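## Task

Put plate C16 in nest OUT, and return the other two plates to the nests they started in. Each of the three must lie flat within its nest's locators, with its A1 well at the nest corner labelled A1, and must stay there without the robot holding it. Finish with both grippers open and clear of the plates.

## Robot and tools

Robot: two 7-joint xArm7 arms, left_arm and right_arm, each with a parallel gripper and a wrist camera (cam_left_wrist, cam_right_wrist, both 896x504). In the shared scene frame the origin sits on the table top midway between the arms, +x points out across the table, +z points up, and left_arm is on the +y side. The names left and right do not refer to sides of any image. Root links: left_arm at (+0.050, +0.250, +0.210) m, right_arm at (-0.001, -0.259, +0.210) m; both are slightly tilted. Mounting plates and the frame behind the arms are fixed obstacles.

Workspace: nest OUT lies between the arms. Nests N1, N2, N3 and RD form an arc in front, in clockwise order seen from above. A fixed bar-code scanner beside RD reads a plate's ID once that plate lies flat in RD, A1 corner correct, with nothing blocking the view. Well A1 is at the plate's cut-off corner. The gripper opens to 84 mm, so grip a plate only across its width, on the body above the flange. Never push a pad down onto a flange; it can jam there.

execute_actions(actions): a list holding one action (an empty list just reports state and images). An action may have "rows", "steps" and "until".
- rows: 1 to 15 rows, each applied for one control step of 1/30 s. Every row has 16 numbers in [-1, 1]: left_arm joints 1-7 then left gripper opening, then right_arm joints 1-7 then right gripper opening. Always give all 16, even if one arm is idle.
- Joint numbers are offsets in joint space, measured from the joint angles the arm had when this action began (the last reported ones), not from the previous row. Scale: 1.0 equals 2.036 rad. Joint order and ranges (rad): waist -6.283..6.283, shoulder -2.059..2.094, upper arm roll -6.283..6.283, elbow -0.192..3.927, forearm roll -6.283..6.283, wrist pitch -1.693..3.142, wrist roll -6.283..6.283. Asking for more than 0.010 rad beyond a range end gets the call refused; targets beyond the true end are clipped, reported as "joint sent to its limit".
- Opening is absolute, not an offset: +1 fully open, -1 closed. A full close takes about 0.4 s or more.
- steps: 1 to 450 control steps, at least one per row, default 15. After the rows run out the arms keep heading to the last row's targets, so give long moves plenty of steps; a move cut short may stall, so send the remainder next call.
- until: stop the action early when device fields match, e.g. {"scanner": {"code": "m60"}} or {"scanner": {"reads": [">", 0]}}. Numbers need a comparison (=, !=, <, <=, >, >=). It does not halt the arms.
Motion limits: joint targets move at most 3.14 rad/s; each step's target stays within 0.623 rad of the measured angle and within 70 mm of the gripper's measured position, so big moves take several calls.

zoom_image(camera, region): closer look at the latest image; region is [x0, y0, x1, y1] pixels from the top-left, at most 504 by 504.

read_manual(section): licence texts only; moves nothing.

finished_scene(scene): pass the current scene's number to end it, after the robot has settled in its final state. Irreversible; the reply says whether the goal was met and gives the next task.

Results: the state line lists, for each arm, end_effector_position (m) and end_effector_quat_wxyz in the scene frame, plus linear and angular velocity. That point lies between the closed pads, roughly 2 cm behind the fingertips; fingers point along gripper +z and close along its y axis, and the tips advance about 10 mm along +z while closing. Reported hand position can be off, more so at long reach. Joint positions and velocities list each arm's seven joints (rad, rad/s) and then the pad gap (m; 0.084 fully open). grip_measured is the measured opening on the command scale; to hold something, command an opening clearly below it (lower squeezes harder, up to about 24 N per pad). Joint torques are noisy, offset readings. scanner shows code (lower-case ID or no_read, never wrong) and reads (count of no_read-to-ID changes).

Warnings: "joint command not followed" means the clearance check altered targets. A torque fault (contact torque reaching load limits: waist and shoulder 47, upper arm roll, elbow, forearm roll 28.2, wrist pitch and wrist roll 18.8 N m, held weight included) stops the arm, backs off the joint and freezes it for 10 s. Holding loads heats motors: MOTOR HOT from 65 °C, brakes at 80 °C. Avoid arm-to-arm collisions, hard pushes, slams and drops, and never let anything leave the table. Objects may get brief external tugs. The robot holds its last command while you think. Release and retreat at the end.

Each tool is called after "Emit:" as name(argument=value, ...) on one line, values as JSON.

## Session

Emit:
execute_actions(actions=[])

Scene clock: 0.00 s.
left_arm: end_effector_position=(+0.3769, +0.0853, +0.2232) grip_measured=+1.00 end_effector_quat_wxyz=(+0.135, +0.843, -0.520, +0.016) end_effector_velocity=(-0.001, +0.000, -0.000) end_effector_angular_velocity=(+0.000, +0.001, -0.001) | right_arm: end_effector_position=(+0.5157, -0.7040, +0.3697) grip_measured=+1.00 end_effector_quat_wxyz=(-0.310, +0.774, +0.256, +0.490) end_effector_velocity=(+0.000, +0.000, +0.000) end_effector_angular_velocity=(+0.001, -0.001, +0.001)
Joint positions: left_arm=[-0.407  0.034  0.148  0.475 -0.426  0.414  1.059  0.084] | right_arm=[-1.125  0.986  0.026  2.253  1.113  1.767 -1.865  0.084]
Joint velocities: left_arm=[-0.     0.     0.    -0.001  0.     0.001  0.     0.   ] | right_arm=[-0.    -0.     0.001 -0.     0.     0.001 -0.     0.   ]
Joint torques (N m, as the arm reports them, + toward a larger angle): no reading
scanner: code=no_read reads=0

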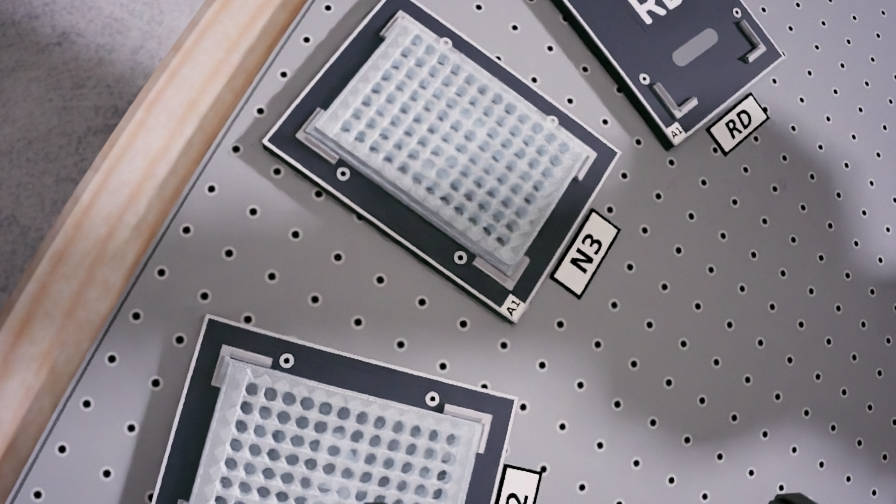

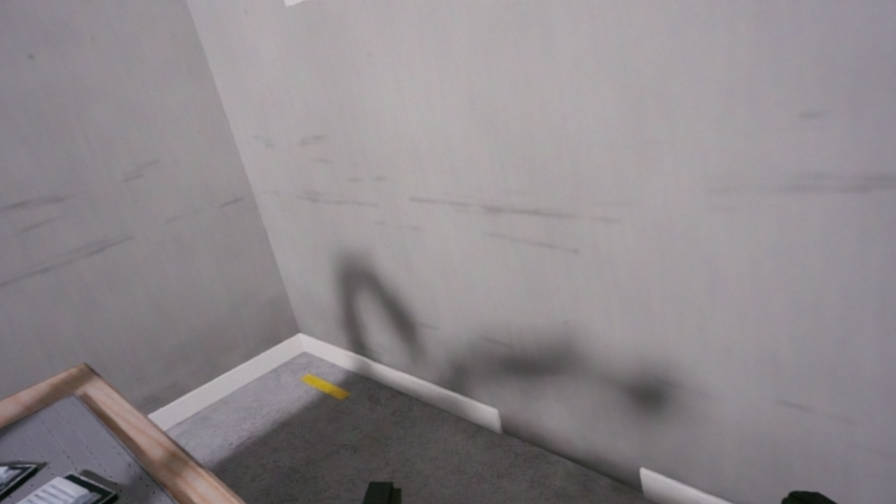

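Emit:
zoom_image(camera="cam_left_wrist", region=[380, 0, 630, 200])

Emit:
zoom_image(camera="cam_left_wrist", region=[190, 310, 530, 460])

Emit:
zoom_image(camera="cam_right_wrist", region=[0, 440, 140, 504])

Region (380, 0, 630, 200) of cam_left_wrist's 896x504 image, scaled by 2.016, with more detail than that image has; it fills the top 403 rows of this view, and the rest is white.

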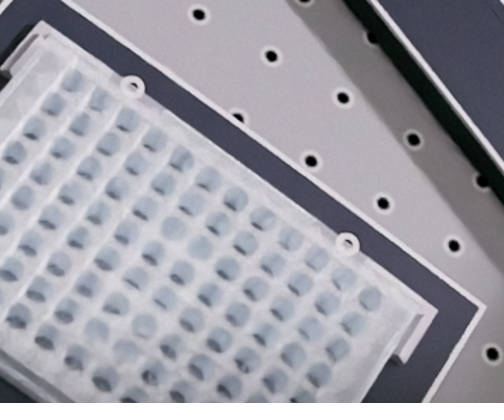

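Region (190, 310, 530, 460) of cam_left_wrist's 896x504 image, scaled by 1.482, with more detail than that image has; it fills the top 222 rows of this view, and the rest is white.

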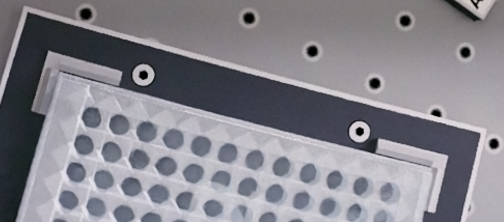

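Region (0, 440, 140, 504) of cam_right_wrist's 896x504 image, scaled by 3.600, with more detail than that image has; it fills the top 230 rows of this view, and the rest is white.

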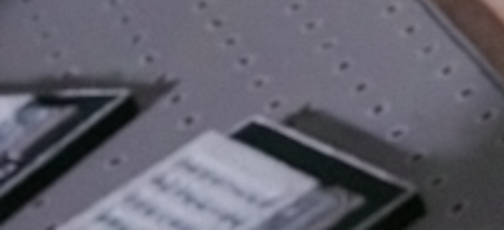

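Emit:
execute_actions(actions=[{"rows": [[0.838,-0.164,-0.073,0.012,0.209,0.19,0,1,0.4936,-0.278,-0.0128,-0.802,0.225,-0.5977,0.1444,1]], "steps": 45}])

Scene clock: 9.20 s.
left_arm: end_effector_position=(+0.2610, +0.5334, +0.2931) grip_measured=+1.00 end_effector_quat_wxyz=(+0.043, +0.997, -0.049, -0.043) end_effector_velocity=(-0.295, +0.208, +0.036) end_effector_angular_velocity=(+0.136, +0.136, +0.942) | right_arm: end_effector_position=(+0.6350, -0.3059, +0.2655) grip_measured=+1.00 end_effector_quat_wxyz=(-0.357, +0.873, +0.047, +0.328) end_effector_velocity=(-0.257, +0.173, -0.247) end_effector_angular_velocity=(-0.026, +0.721, -0.049)
Joint positions: left_arm=[ 1.127 -0.288  0.005  0.499 -0.016  0.787  1.059  0.084] | right_arm=[-0.324  0.516  0.005  1.238  1.493  0.845 -1.621  0.084]
Joint velocities: left_arm=[ 1.059 -0.076 -0.033  0.005  0.096  0.087 -0.001 -0.   ] | right_arm=[ 0.284 -0.134 -0.009 -0.793  0.108 -0.415  0.07  -0.   ]
Joint torques (N m, as the arm reports them, + toward a larger angle): left_arm=[  1.12 -12.77   1.68   8.14   0.47  -1.82  -0.78] | right_arm=[ -1.36 -20.36  -0.05  11.8    0.86   0.14  -0.29]
scanner: code=no_read reads=0

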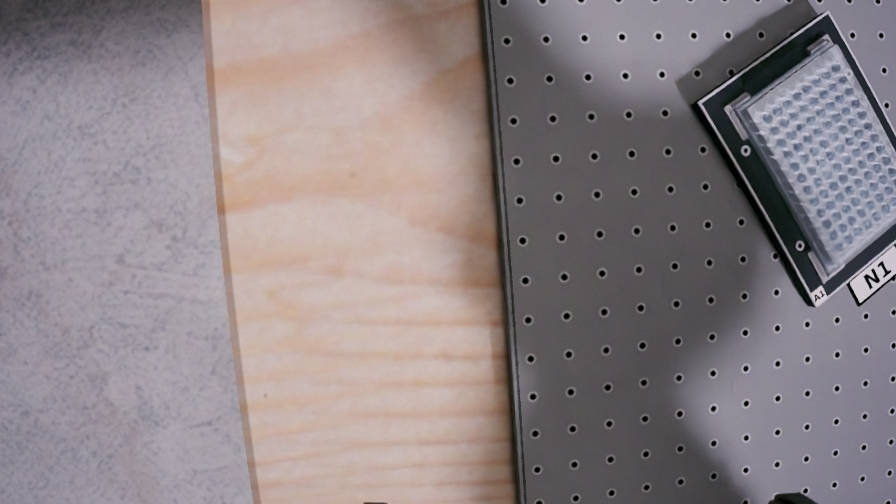

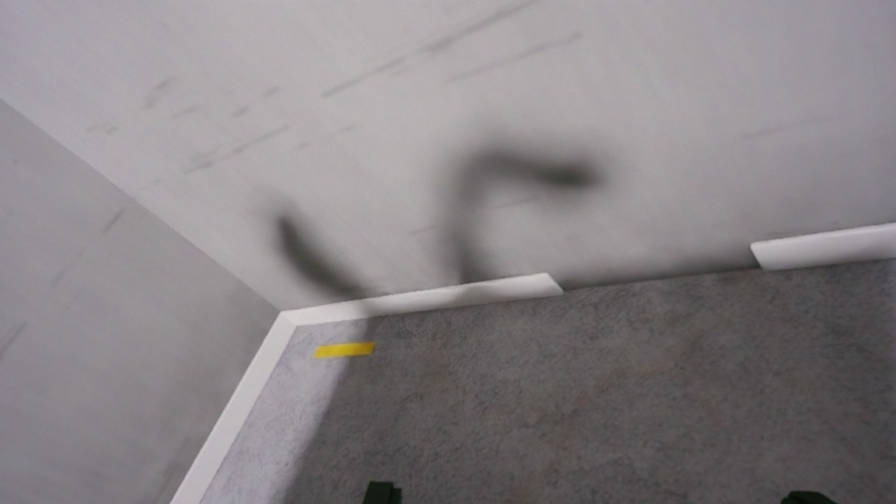

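Emit:
execute_actions(actions=[{"rows": [[0.085,-0.006,0,0,0.008,0.006,0,1,0.1002,-0.0472,-0.0025,-0.3035,0.0383,-0.1449,0.0246,1]], "steps": 20}])

Scene clock: 10.50 s.
left_arm: end_effector_position=(+0.2087, +0.5637, +0.2994) grip_measured=+1.00 end_effector_quat_wxyz=(+0.036, +0.998, +0.031, -0.051) end_effector_velocity=(-0.000, -0.001, -0.001) end_effector_angular_velocity=(-0.002, +0.001, +0.000) | right_arm: end_effector_position=(+0.3868, -0.2196, +0.1319) grip_measured=+1.00 end_effector_quat_wxyz=(-0.316, +0.944, -0.026, +0.088) end_effector_velocity=(-0.336, +0.049, -0.089) end_effector_angular_velocity=(-0.182, +0.585, +0.089)
Joint positions: left_arm=[ 1.3   -0.3    0.005  0.499  0.     0.799  1.059  0.084] | right_arm=[-0.137  0.429  0.     0.673  1.564  0.576 -1.575  0.084]
Joint velocities: left_arm=[-0.     0.     0.    -0.001 -0.     0.    -0.     0.   ] | right_arm=[ 0.201 -0.087 -0.    -0.631  0.076 -0.281  0.047 -0.   ]
Joint torques (N m, as the arm reports them, + toward a larger angle): left_arm=[  1.02 -13.78   1.05   8.69   0.6   -1.69  -0.83] | right_arm=[ -1.57 -14.94  -0.21   8.25   0.4   -0.13  -0.23]
scanner: code=no_read reads=0

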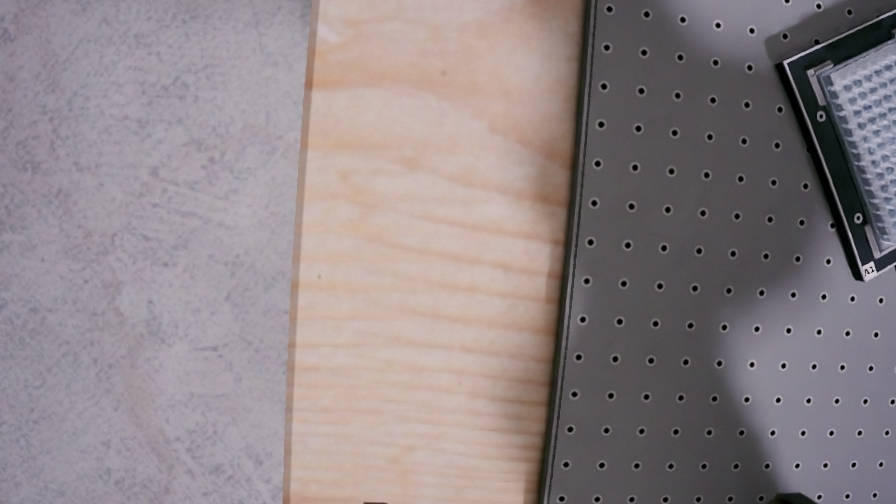

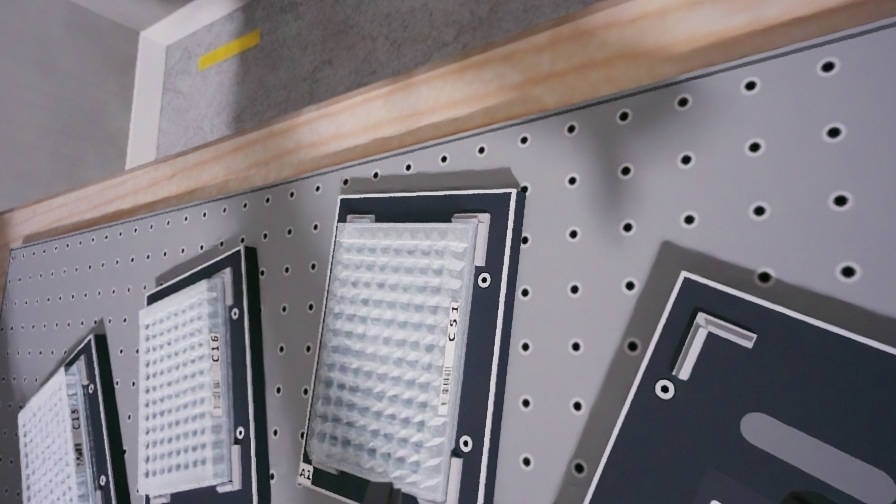

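Emit:
execute_actions(actions=[])

Emit:
zoom_image(camera="cam_right_wrist", region=[0, 260, 300, 504])

Scene clock: 10.83 s.
left_arm: end_effector_position=(+0.2087, +0.5637, +0.2994) grip_measured=+1.00 end_effector_quat_wxyz=(+0.036, +0.998, +0.031, -0.051) end_effector_velocity=(-0.000, -0.000, -0.000) end_effector_angular_velocity=(-0.001, +0.000, +0.003) | right_arm: end_effector_position=(+0.3602, -0.2170, +0.1255) grip_measured=+1.00 end_effector_quat_wxyz=(-0.307, +0.949, -0.029, +0.065) end_effector_velocity=(-0.010, +0.002, -0.003) end_effector_angular_velocity=(-0.003, +0.019, +0.003)
Joint positions: left_arm=[ 1.3   -0.3    0.005  0.499  0.     0.799  1.059  0.084] | right_arm=[-0.12   0.42  -0.001  0.623  1.571  0.551 -1.571  0.084]
Joint velocities: left_arm=[ 0.     0.     0.    -0.001 -0.     0.    -0.002  0.   ] | right_arm=[ 0.005 -0.     0.001 -0.017  0.002 -0.005  0.003  0.   ]
Joint torques (N m, as the arm reports them, + toward a larger angle): left_arm=[  1.06 -13.51   1.54   8.8    1.1   -1.68  -0.83] | right_arm=[ -0.36 -14.34   0.16   5.09   0.5   -0.52  -0.2 ]
scanner: code=no_read reads=0

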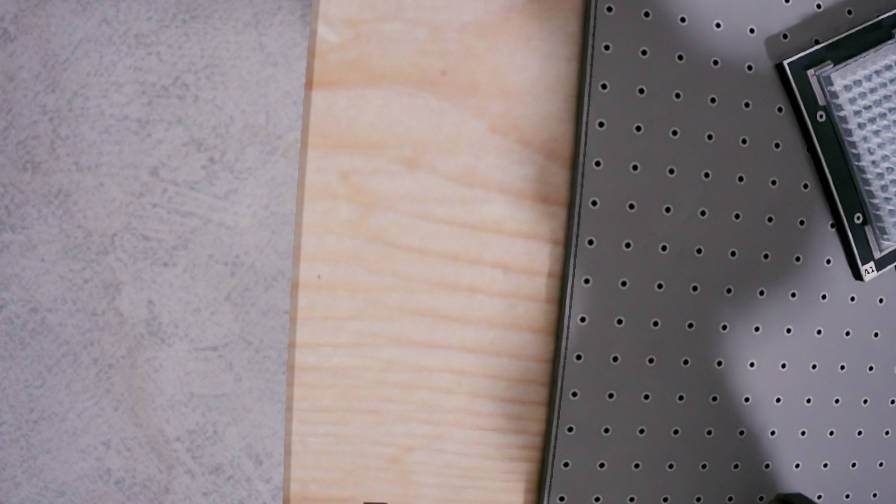

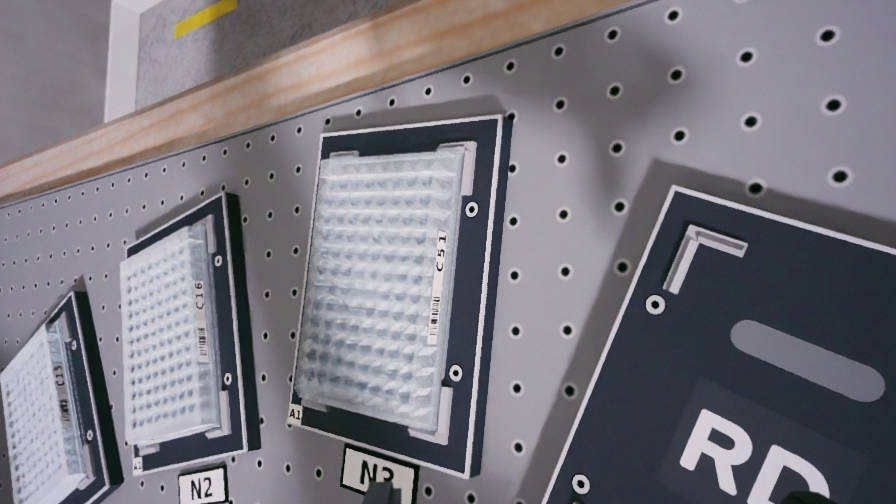

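Region (0, 260, 300, 504) of cam_right_wrist's 896x504 image, scaled by 1.680, with more detail than that image has; it fills the top 410 rows of this view, and the rest is white.

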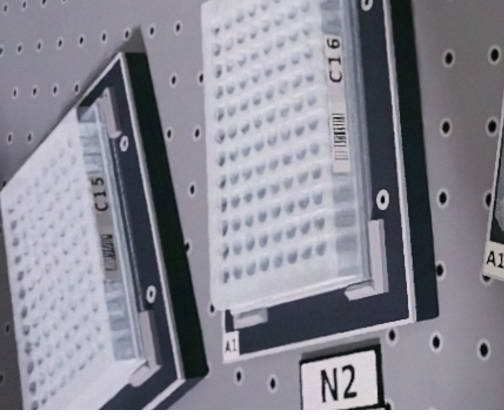

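Emit:
zoom_image(camera="cam_right_wrist", region=[170, 240, 260, 400])

Emit:
zoom_image(camera="cam_right_wrist", region=[40, 345, 90, 405])

Region (170, 240, 260, 400) of cam_right_wrist's 896x504 image, scaled by 3.150, with more detail than that image has; it fills the left 284 columns of this view, and the rest is white.

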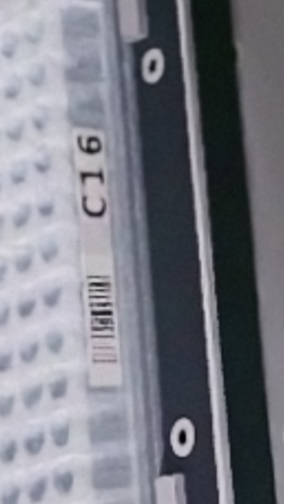

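Region (40, 345, 90, 405) of cam_right_wrist's 896x504 image, scaled by 8.400, with more detail than that image has.

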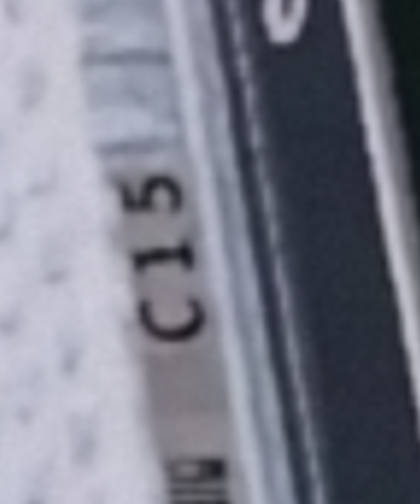

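Emit:
execute_actions(actions=[{"rows": [[0,0,0,0,0,0,0,1,0.4745,0.2112,-0.0766,0.3472,-0.7716,-0.0442,0.997,1]], "steps": 30}])

Scene clock: 17.40 s.
left_arm: end_effector_position=(+0.2087, +0.5637, +0.2994) grip_measured=+1.00 end_effector_quat_wxyz=(+0.036, +0.998, +0.031, -0.051) end_effector_velocity=(-0.000, -0.000, +0.000) end_effector_angular_velocity=(-0.000, +0.000, +0.001) | right_arm: end_effector_position=(+0.4300, +0.0519, +0.1078) grip_measured=+1.00 end_effector_quat_wxyz=(-0.130, +0.936, +0.326, -0.034) end_effector_velocity=(-0.041, +0.259, +0.011) end_effector_angular_velocity=(-0.779, -0.387, +0.546)
Joint positions: left_arm=[ 1.3   -0.3    0.005  0.499  0.     0.799  1.059  0.084] | right_arm=[ 0.677  0.787 -0.134  1.224  0.551  0.474 -0.55   0.084]
Joint velocities: left_arm=[-0.    -0.     0.    -0.     0.     0.001 -0.001  0.   ] | right_arm=[ 0.702  0.259 -0.094  0.438 -1.887 -0.057  1.884  0.   ]
Joint torques (N m, as the arm reports them, + toward a larger angle): left_arm=[  1.22 -13.45   1.49   8.7    0.44  -2.1   -0.67] | right_arm=[  1.66 -20.13  -0.7    9.6   -0.51  -1.72   0.23]
scanner: code=no_read reads=0

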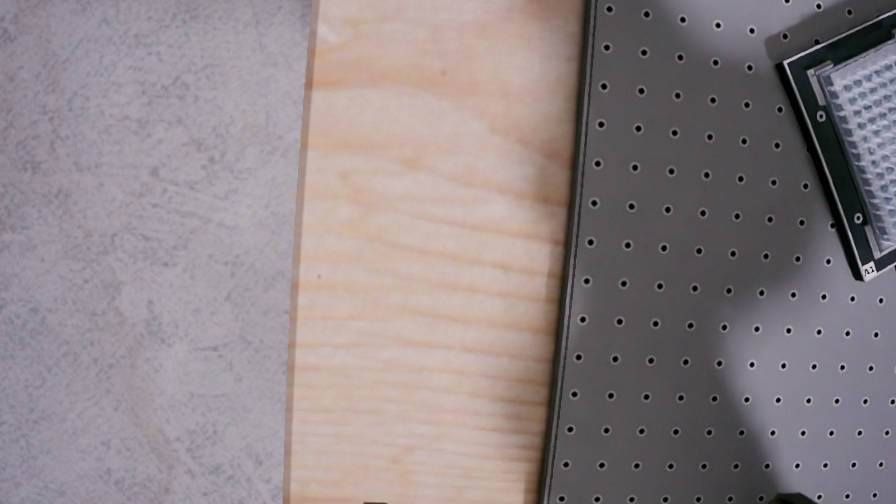

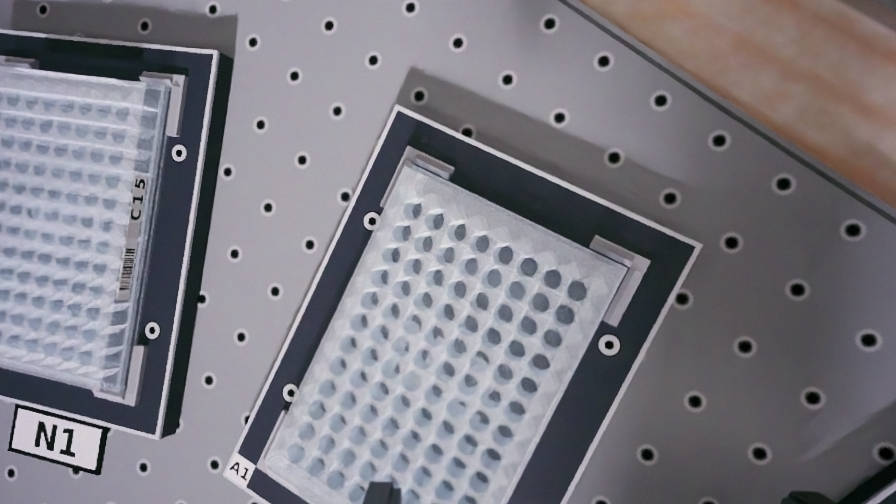

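Emit:
execute_actions(actions=[{"rows": [[0,0,0,0,0,0,0,1,0.0831,0.0733,-0.0111,0.0733,-0.2706,-0.0154,0.5575,1]], "steps": 14}])

Scene clock: 18.40 s.
left_arm: end_effector_position=(+0.2087, +0.5637, +0.2994) grip_measured=+1.00 end_effector_quat_wxyz=(+0.036, +0.998, +0.031, -0.051) end_effector_velocity=(-0.000, -0.001, -0.000) end_effector_angular_velocity=(-0.002, +0.001, +0.001) | right_arm: end_effector_position=(+0.4141, +0.1136, +0.0803) grip_measured=+1.00 end_effector_quat_wxyz=(-0.001, +0.993, +0.119, -0.003) end_effector_velocity=(+0.015, +0.006, -0.009) end_effector_angular_velocity=(-0.021, -0.054, -0.438)
Joint positions: left_arm=[ 1.3   -0.3    0.005  0.499  0.     0.799  1.059  0.084] | right_arm=[ 0.845  0.933 -0.155  1.368  0.006  0.444  0.545  0.084]
Joint velocities: left_arm=[-0.     0.    -0.    -0.001 -0.     0.001 -0.001 -0.   ] | right_arm=[ 0.014  0.048 -0.02   0.052 -0.073 -0.019  0.511  0.   ]
Joint torques (N m, as the arm reports them, + toward a larger angle): left_arm=[  1.14 -13.67   0.7    8.79   0.77  -1.61  -0.9 ] | right_arm=[  1.08 -23.32  -2.21  10.81   0.96  -1.97  -0.67]
scanner: code=no_read reads=0

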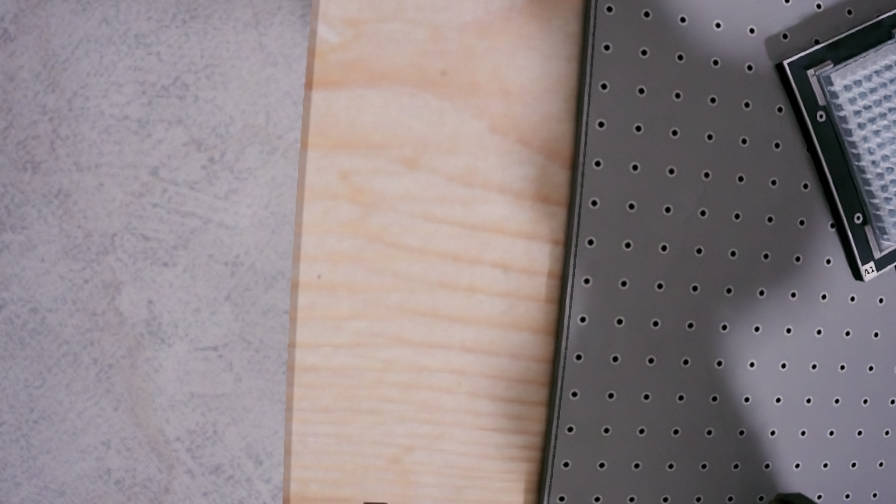

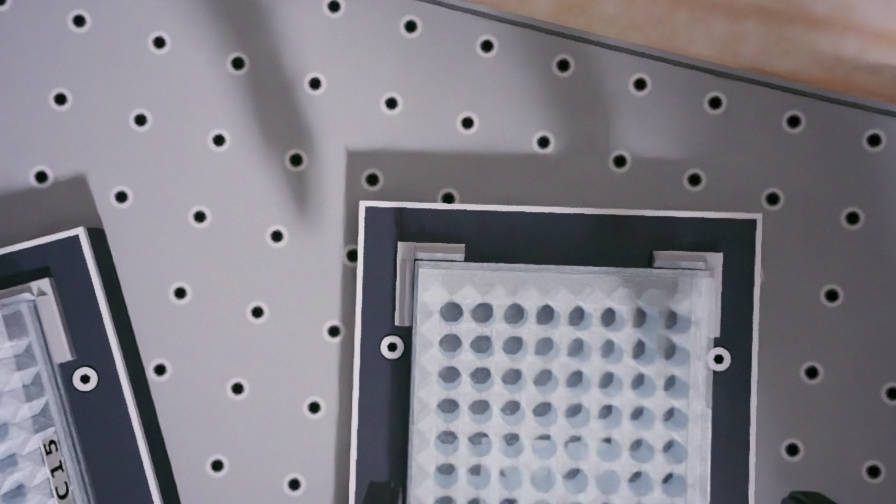

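Emit:
execute_actions(actions=[])

Emit:
zoom_image(camera="cam_right_wrist", region=[340, 195, 500, 375])

Emit:
zoom_image(camera="cam_right_wrist", region=[620, 195, 780, 375])

Emit:
zoom_image(camera="cam_right_wrist", region=[350, 464, 430, 504])

Emit:
zoom_image(camera="cam_right_wrist", region=[760, 464, 840, 504])

Scene clock: 19.83 s.
left_arm: end_effector_position=(+0.2087, +0.5637, +0.2994) grip_measured=+1.00 end_effector_quat_wxyz=(+0.036, +0.998, +0.031, -0.051) end_effector_velocity=(+0.000, +0.000, -0.000) end_effector_angular_velocity=(+0.000, -0.000, -0.001) | right_arm: end_effector_position=(+0.4156, +0.1142, +0.0801) grip_measured=+1.00 end_effector_quat_wxyz=(+0.000, +0.995, +0.103, -0.000) end_effector_velocity=(+0.001, -0.000, +0.000) end_effector_angular_velocity=(+0.001, -0.003, -0.001)
Joint positions: left_arm=[ 1.3   -0.3    0.005  0.499  0.     0.799  1.059  0.084] | right_arm=[ 0.846  0.936 -0.156  1.373  0.     0.442  0.585  0.084]
Joint velocities: left_arm=[ 0.     0.     0.     0.     0.    -0.     0.001 -0.   ] | right_arm=[ 0.     0.    -0.002 -0.    -0.    -0.003  0.     0.   ]
Joint torques (N m, as the arm reports them, + toward a larger angle): left_arm=[  1.23 -13.06   1.42   8.6    1.38  -1.86  -1.17] | right_arm=[  1.71 -21.99  -1.05  10.33   0.75  -2.29  -0.17]
scanner: code=no_read reads=0

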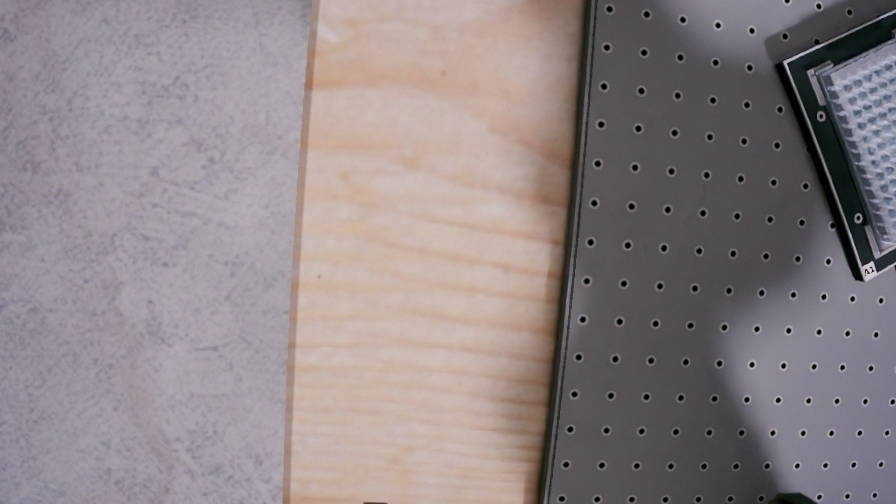

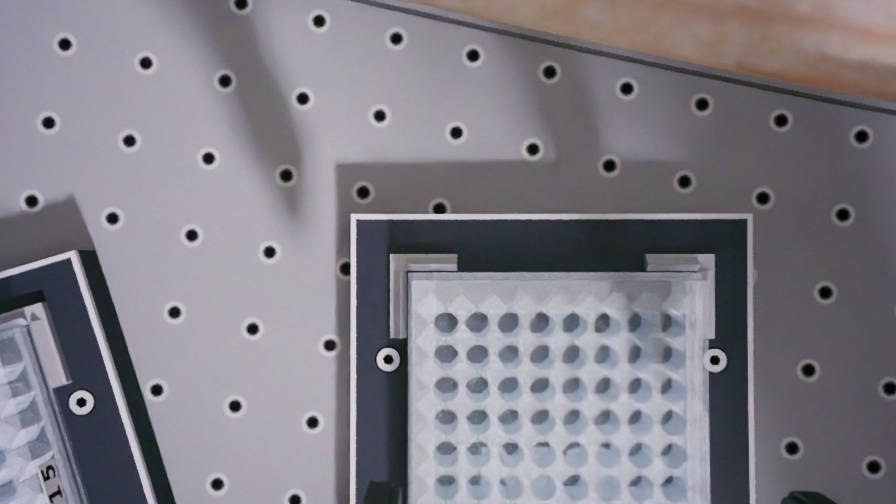

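Region (340, 195, 500, 375) of cam_right_wrist's 896x504 image, scaled by 2.800, with more detail than that image has.

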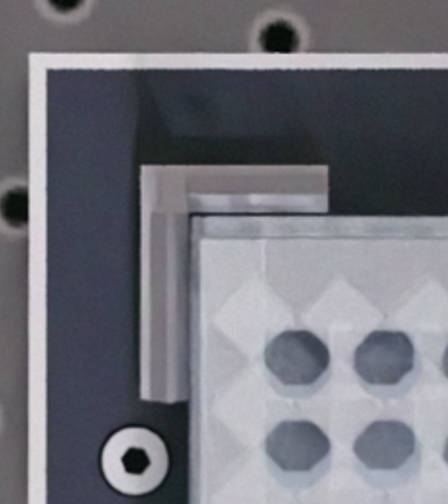

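Region (620, 195, 780, 375) of cam_right_wrist's 896x504 image, scaled by 2.800, with more detail than that image has.

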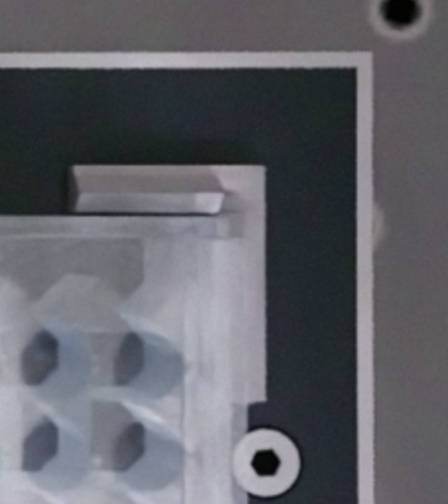

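Region (350, 464, 430, 504) of cam_right_wrist's 896x504 image, scaled by 6.300, with more detail than that image has.

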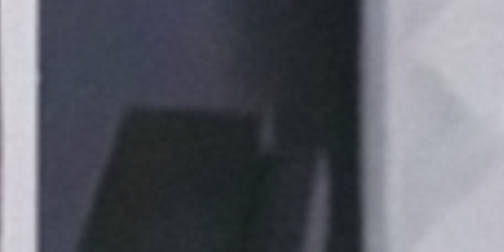

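Region (760, 464, 840, 504) of cam_right_wrist's 896x504 image, scaled by 6.300, with more detail than that image has.

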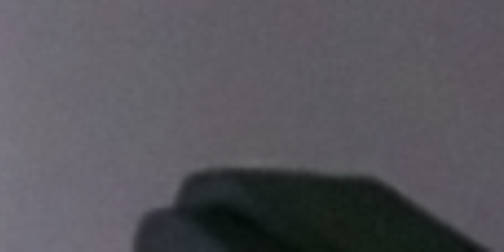

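Emit:
zoom_image(camera="cam_right_wrist", region=[670, 250, 730, 300])

Emit:
zoom_image(camera="cam_right_wrist", region=[390, 250, 450, 300])

Emit:
zoom_image(camera="cam_right_wrist", region=[0, 290, 120, 504])

Region (670, 250, 730, 300) of cam_right_wrist's 896x504 image, scaled by 8.400, with more detail than that image has.

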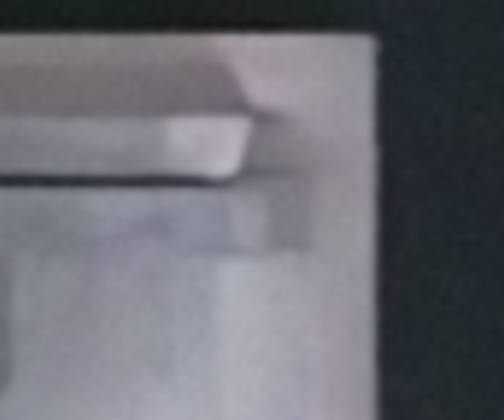

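Region (390, 250, 450, 300) of cam_right_wrist's 896x504 image, scaled by 8.400, with more detail than that image has.

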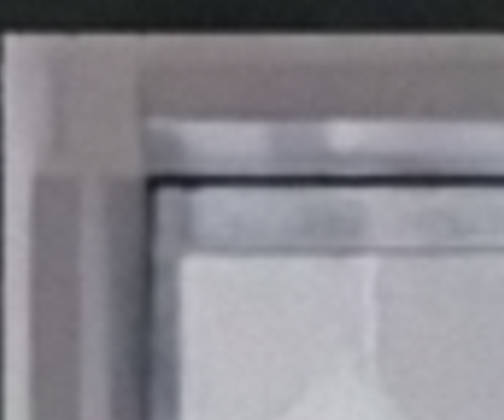

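Region (0, 290, 120, 504) of cam_right_wrist's 896x504 image, scaled by 2.355, with more detail than that image has; it fills the left 283 columns of this view, and the rest is white.

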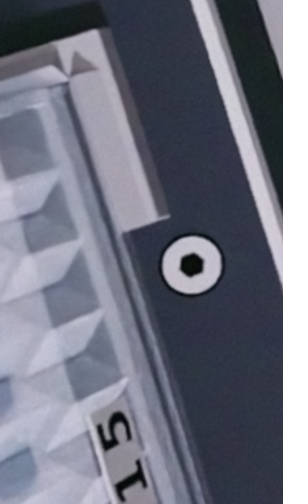

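Emit:
execute_actions(actions=[{"rows": [[0,0,0,0,0,0,0,1,-0.00644,0.03799,0.00396,0.02233,0,-0.01602,-0.00776,1]], "steps": 9}])

Scene clock: 26.00 s.
left_arm: end_effector_position=(+0.2087, +0.5637, +0.2994) grip_measured=+1.00 end_effector_quat_wxyz=(+0.036, +0.998, +0.031, -0.051) end_effector_velocity=(+0.000, +0.001, +0.001) end_effector_angular_velocity=(+0.002, -0.001, -0.000) | right_arm: end_effector_position=(+0.4131, +0.1126, +0.0514) grip_measured=+1.00 end_effector_quat_wxyz=(+0.003, +0.994, +0.110, -0.003) end_effector_velocity=(+0.012, +0.014, -0.012) end_effector_angular_velocity=(+0.031, -0.028, +0.017)
Joint positions: left_arm=[ 1.3   -0.3    0.005  0.499  0.     0.799  1.059  0.084] | right_arm=[ 0.834  1.011 -0.149  1.412  0.     0.413  0.57   0.084]
Joint velocities: left_arm=[-0.    -0.     0.     0.001  0.    -0.     0.    -0.   ] | right_arm=[-0.011  0.056  0.007  0.062 -0.    -0.038 -0.016  0.   ]
Joint torques (N m, as the arm reports them, + toward a larger angle): left_arm=[  1.22 -13.39   1.08   8.28   1.06  -1.87  -0.97] | right_arm=[  2.13 -25.27  -1.27  11.67   0.65  -2.55  -0.26]
scanner: code=no_read reads=0

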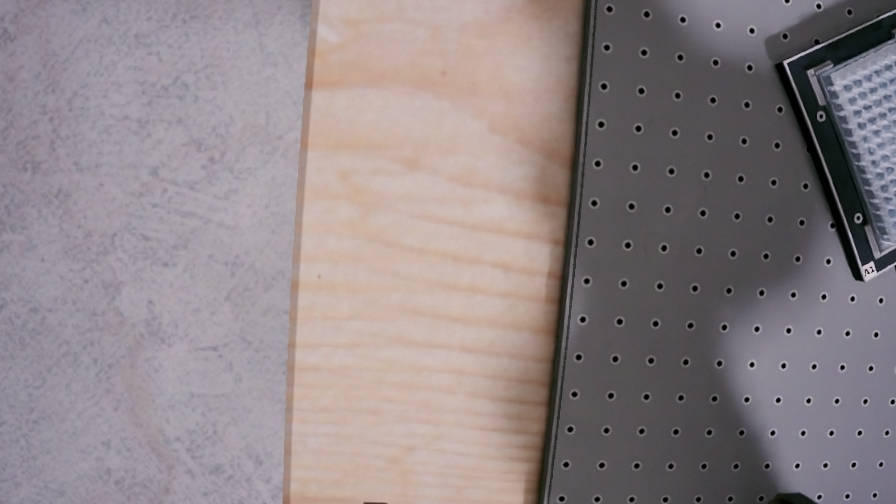

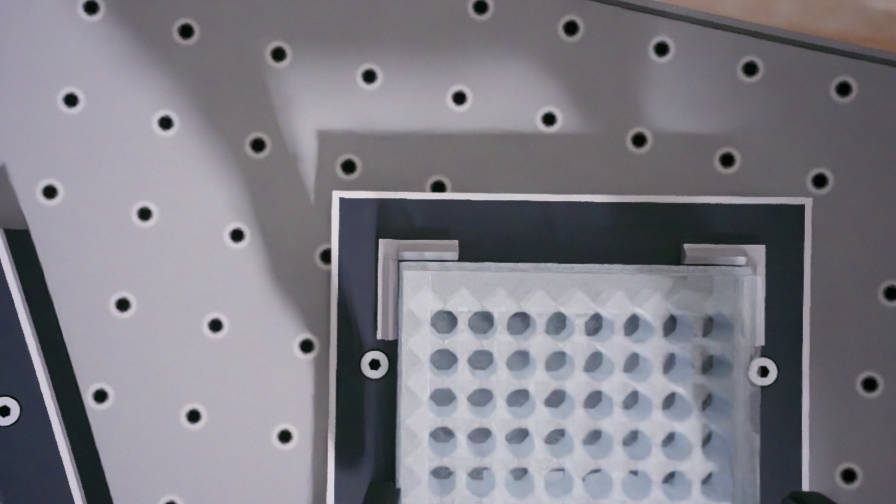

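Emit:
execute_actions(actions=[])

Emit:
zoom_image(camera="cam_right_wrist", region=[375, 454, 435, 504])

Emit:
zoom_image(camera="cam_right_wrist", region=[740, 454, 800, 504])

Emit:
zoom_image(camera="cam_right_wrist", region=[325, 185, 425, 305])

Emit:
zoom_image(camera="cam_right_wrist", region=[725, 185, 825, 305])

Scene clock: 27.23 s.
left_arm: end_effector_position=(+0.2087, +0.5637, +0.2994) grip_measured=+1.00 end_effector_quat_wxyz=(+0.036, +0.998, +0.031, -0.051) end_effector_velocity=(+0.000, +0.000, +0.000) end_effector_angular_velocity=(+0.001, -0.000, +0.001) | right_arm: end_effector_position=(+0.4154, +0.1150, +0.0520) grip_measured=+1.00 end_effector_quat_wxyz=(+0.000, +0.994, +0.111, -0.000) end_effector_velocity=(+0.000, -0.000, -0.000) end_effector_angular_velocity=(-0.001, -0.000, -0.001)
Joint positions: left_arm=[ 1.3   -0.3    0.005  0.499  0.     0.799  1.059  0.084] | right_arm=[ 0.833  1.014 -0.148  1.418  0.     0.41   0.569  0.084]
Joint velocities: left_arm=[-0.    -0.001 -0.     0.     0.     0.001 -0.001 -0.   ] | right_arm=[-0.     0.    -0.001  0.     0.     0.001  0.001 -0.   ]
Joint torques (N m, as the arm reports them, + toward a larger angle): left_arm=[  0.87 -15.02   1.81   9.16   0.54  -1.87  -0.89] | right_arm=[  1.96 -22.4   -1.08  10.02   0.46  -2.24  -0.23]
scanner: code=no_read reads=0

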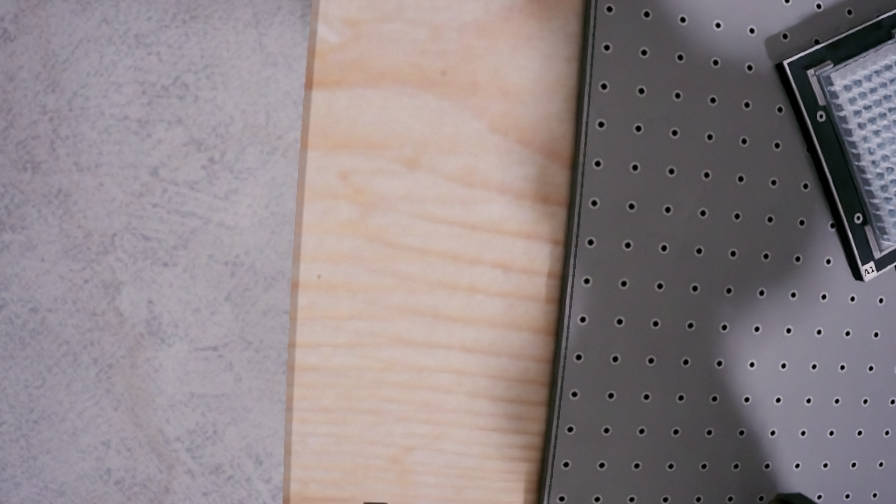

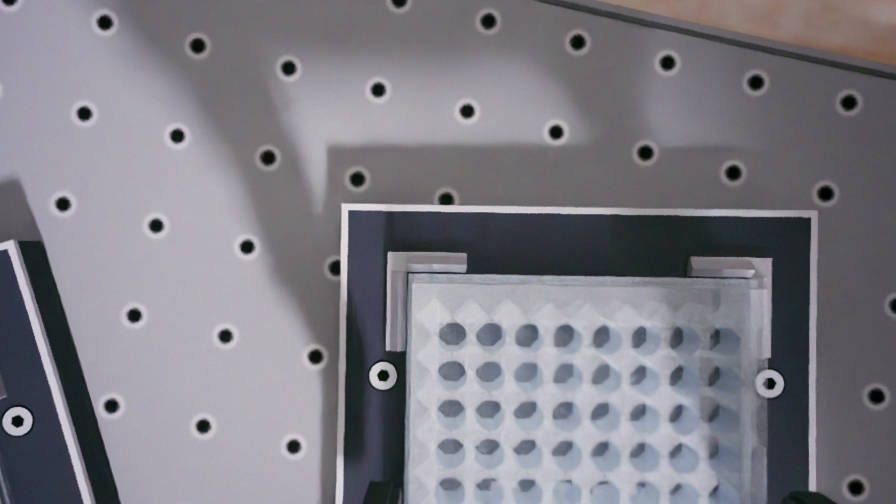

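Region (375, 454, 435, 504) of cam_right_wrist's 896x504 image, scaled by 8.400, with more detail than that image has.

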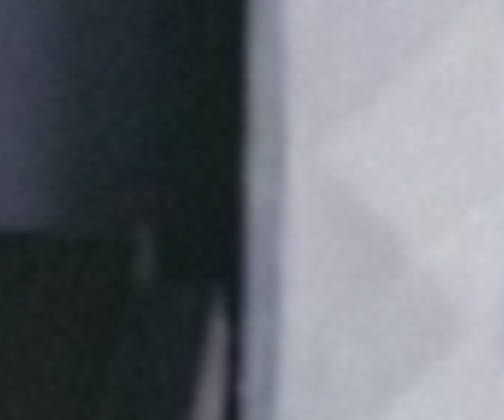

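Region (740, 454, 800, 504) of cam_right_wrist's 896x504 image, scaled by 8.400, with more detail than that image has.

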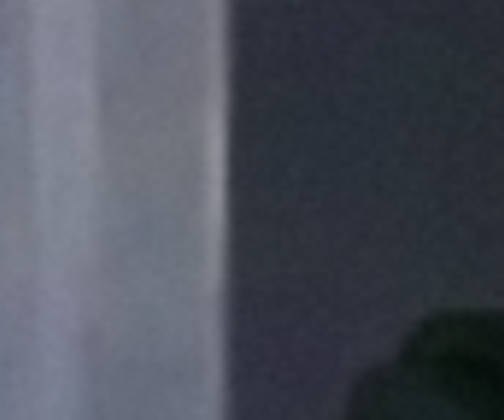

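Region (325, 185, 425, 305) of cam_right_wrist's 896x504 image, scaled by 4.200, with more detail than that image has.

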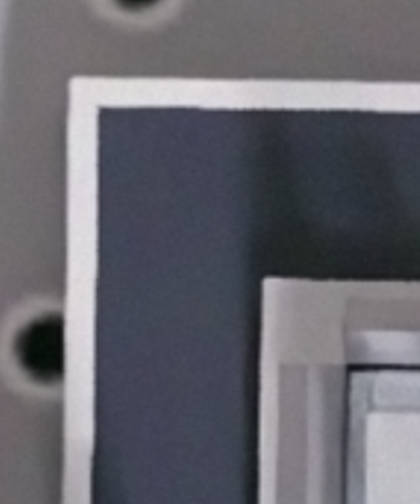

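Region (725, 185, 825, 305) of cam_right_wrist's 896x504 image, scaled by 4.200, with more detail than that image has.

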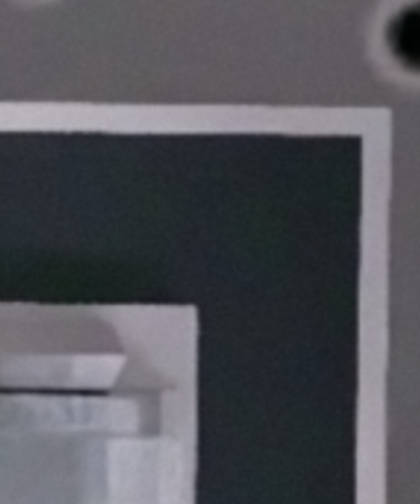

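Emit:
execute_actions(actions=[{"rows": [[0,0,0,0,0,0,0,1,-0.0002,0.0011,0.0001,0.0008,0,-0.0005,0,1],[0,0,0,0,0,0,0,1,-0.0004,0.0024,0.0002,0.0016,0,-0.001,0,1],[0,0,0,0,0,0,0,1,-0.0006,0.0036,0.0003,0.0024,0,-0.0015,0,1],[0,0,0,0,0,0,0,1,-0.0008,0.0049,0.0004,0.0032,0,-0.002,0,1],[0,0,0,0,0,0,0,1,-0.001,0.0062,0.0006,0.004,0,-0.0025,0,1],[0,0,0,0,0,0,0,1,-0.0012,0.0075,0.0007,0.0047,0,-0.0029,0,1],[0,0,0,0,0,0,0,1,-0.0014,0.0088,0.0008,0.0055,0,-0.0034,0,1],[0,0,0,0,0,0,0,1,-0.0016,0.0101,0.0009,0.0063,0,-0.0039,0,1],[0,0,0,0,0,0,0,1,-0.0018,0.0113,0.001,0.0071,0,-0.0044,0,1],[0,0,0,0,0,0,0,1,-0.002,0.0126,0.0011,0.0079,0,-0.0049,0,1]], "steps": 11}])

Scene clock: 29.77 s.
left_arm: end_effector_position=(+0.2087, +0.5637, +0.2994) grip_measured=+1.00 end_effector_quat_wxyz=(+0.036, +0.998, +0.031, -0.051) end_effector_velocity=(+0.000, +0.000, +0.000) end_effector_angular_velocity=(+0.000, -0.000, +0.001) | right_arm: end_effector_position=(+0.4152, +0.1150, +0.0455) grip_measured=+1.00 end_effector_quat_wxyz=(+0.000, +0.994, +0.111, -0.000) end_effector_velocity=(-0.001, -0.000, -0.027) end_effector_angular_velocity=(-0.001, -0.000, +0.001)
Joint positions: left_arm=[ 1.3   -0.3    0.005  0.499  0.     0.799  1.059  0.084] | right_arm=[ 0.83   1.032 -0.147  1.429  0.     0.403  0.569  0.084]
Joint velocities: left_arm=[ 0.  0.  0.  0. -0. -0. -0.  0.] | right_arm=[-0.011  0.076  0.006  0.046 -0.    -0.03  -0.    -0.   ]
Joint torques (N m, as the arm reports them, + toward a larger angle): left_arm=[  1.59 -12.95   1.57   8.67   0.99  -2.08  -0.98] | right_arm=[  2.18 -22.75  -1.28  10.18   0.61  -2.21  -0.23]
scanner: code=no_read reads=0

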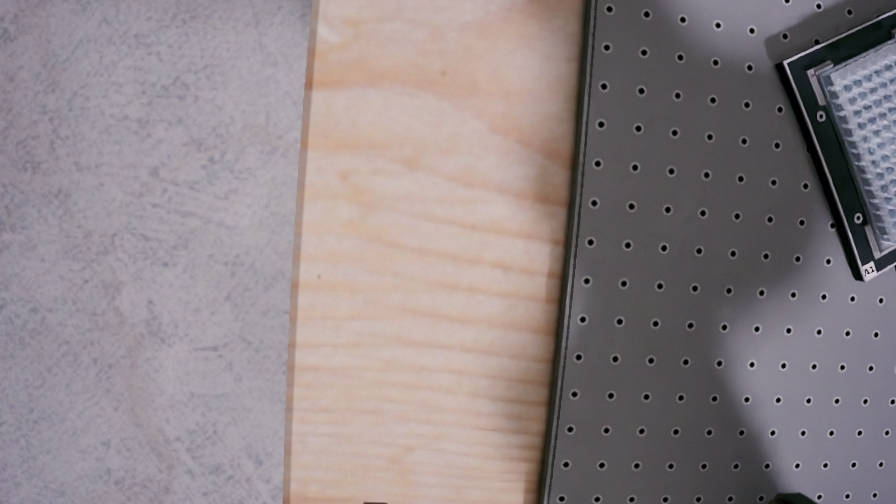

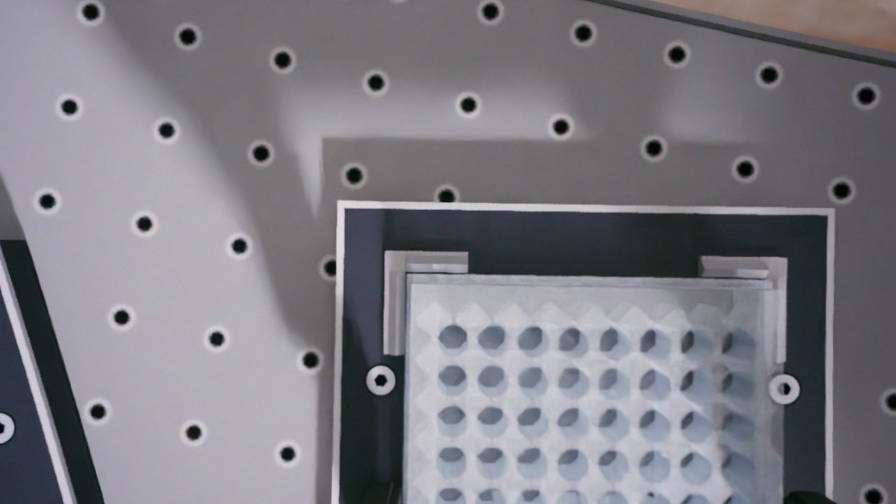

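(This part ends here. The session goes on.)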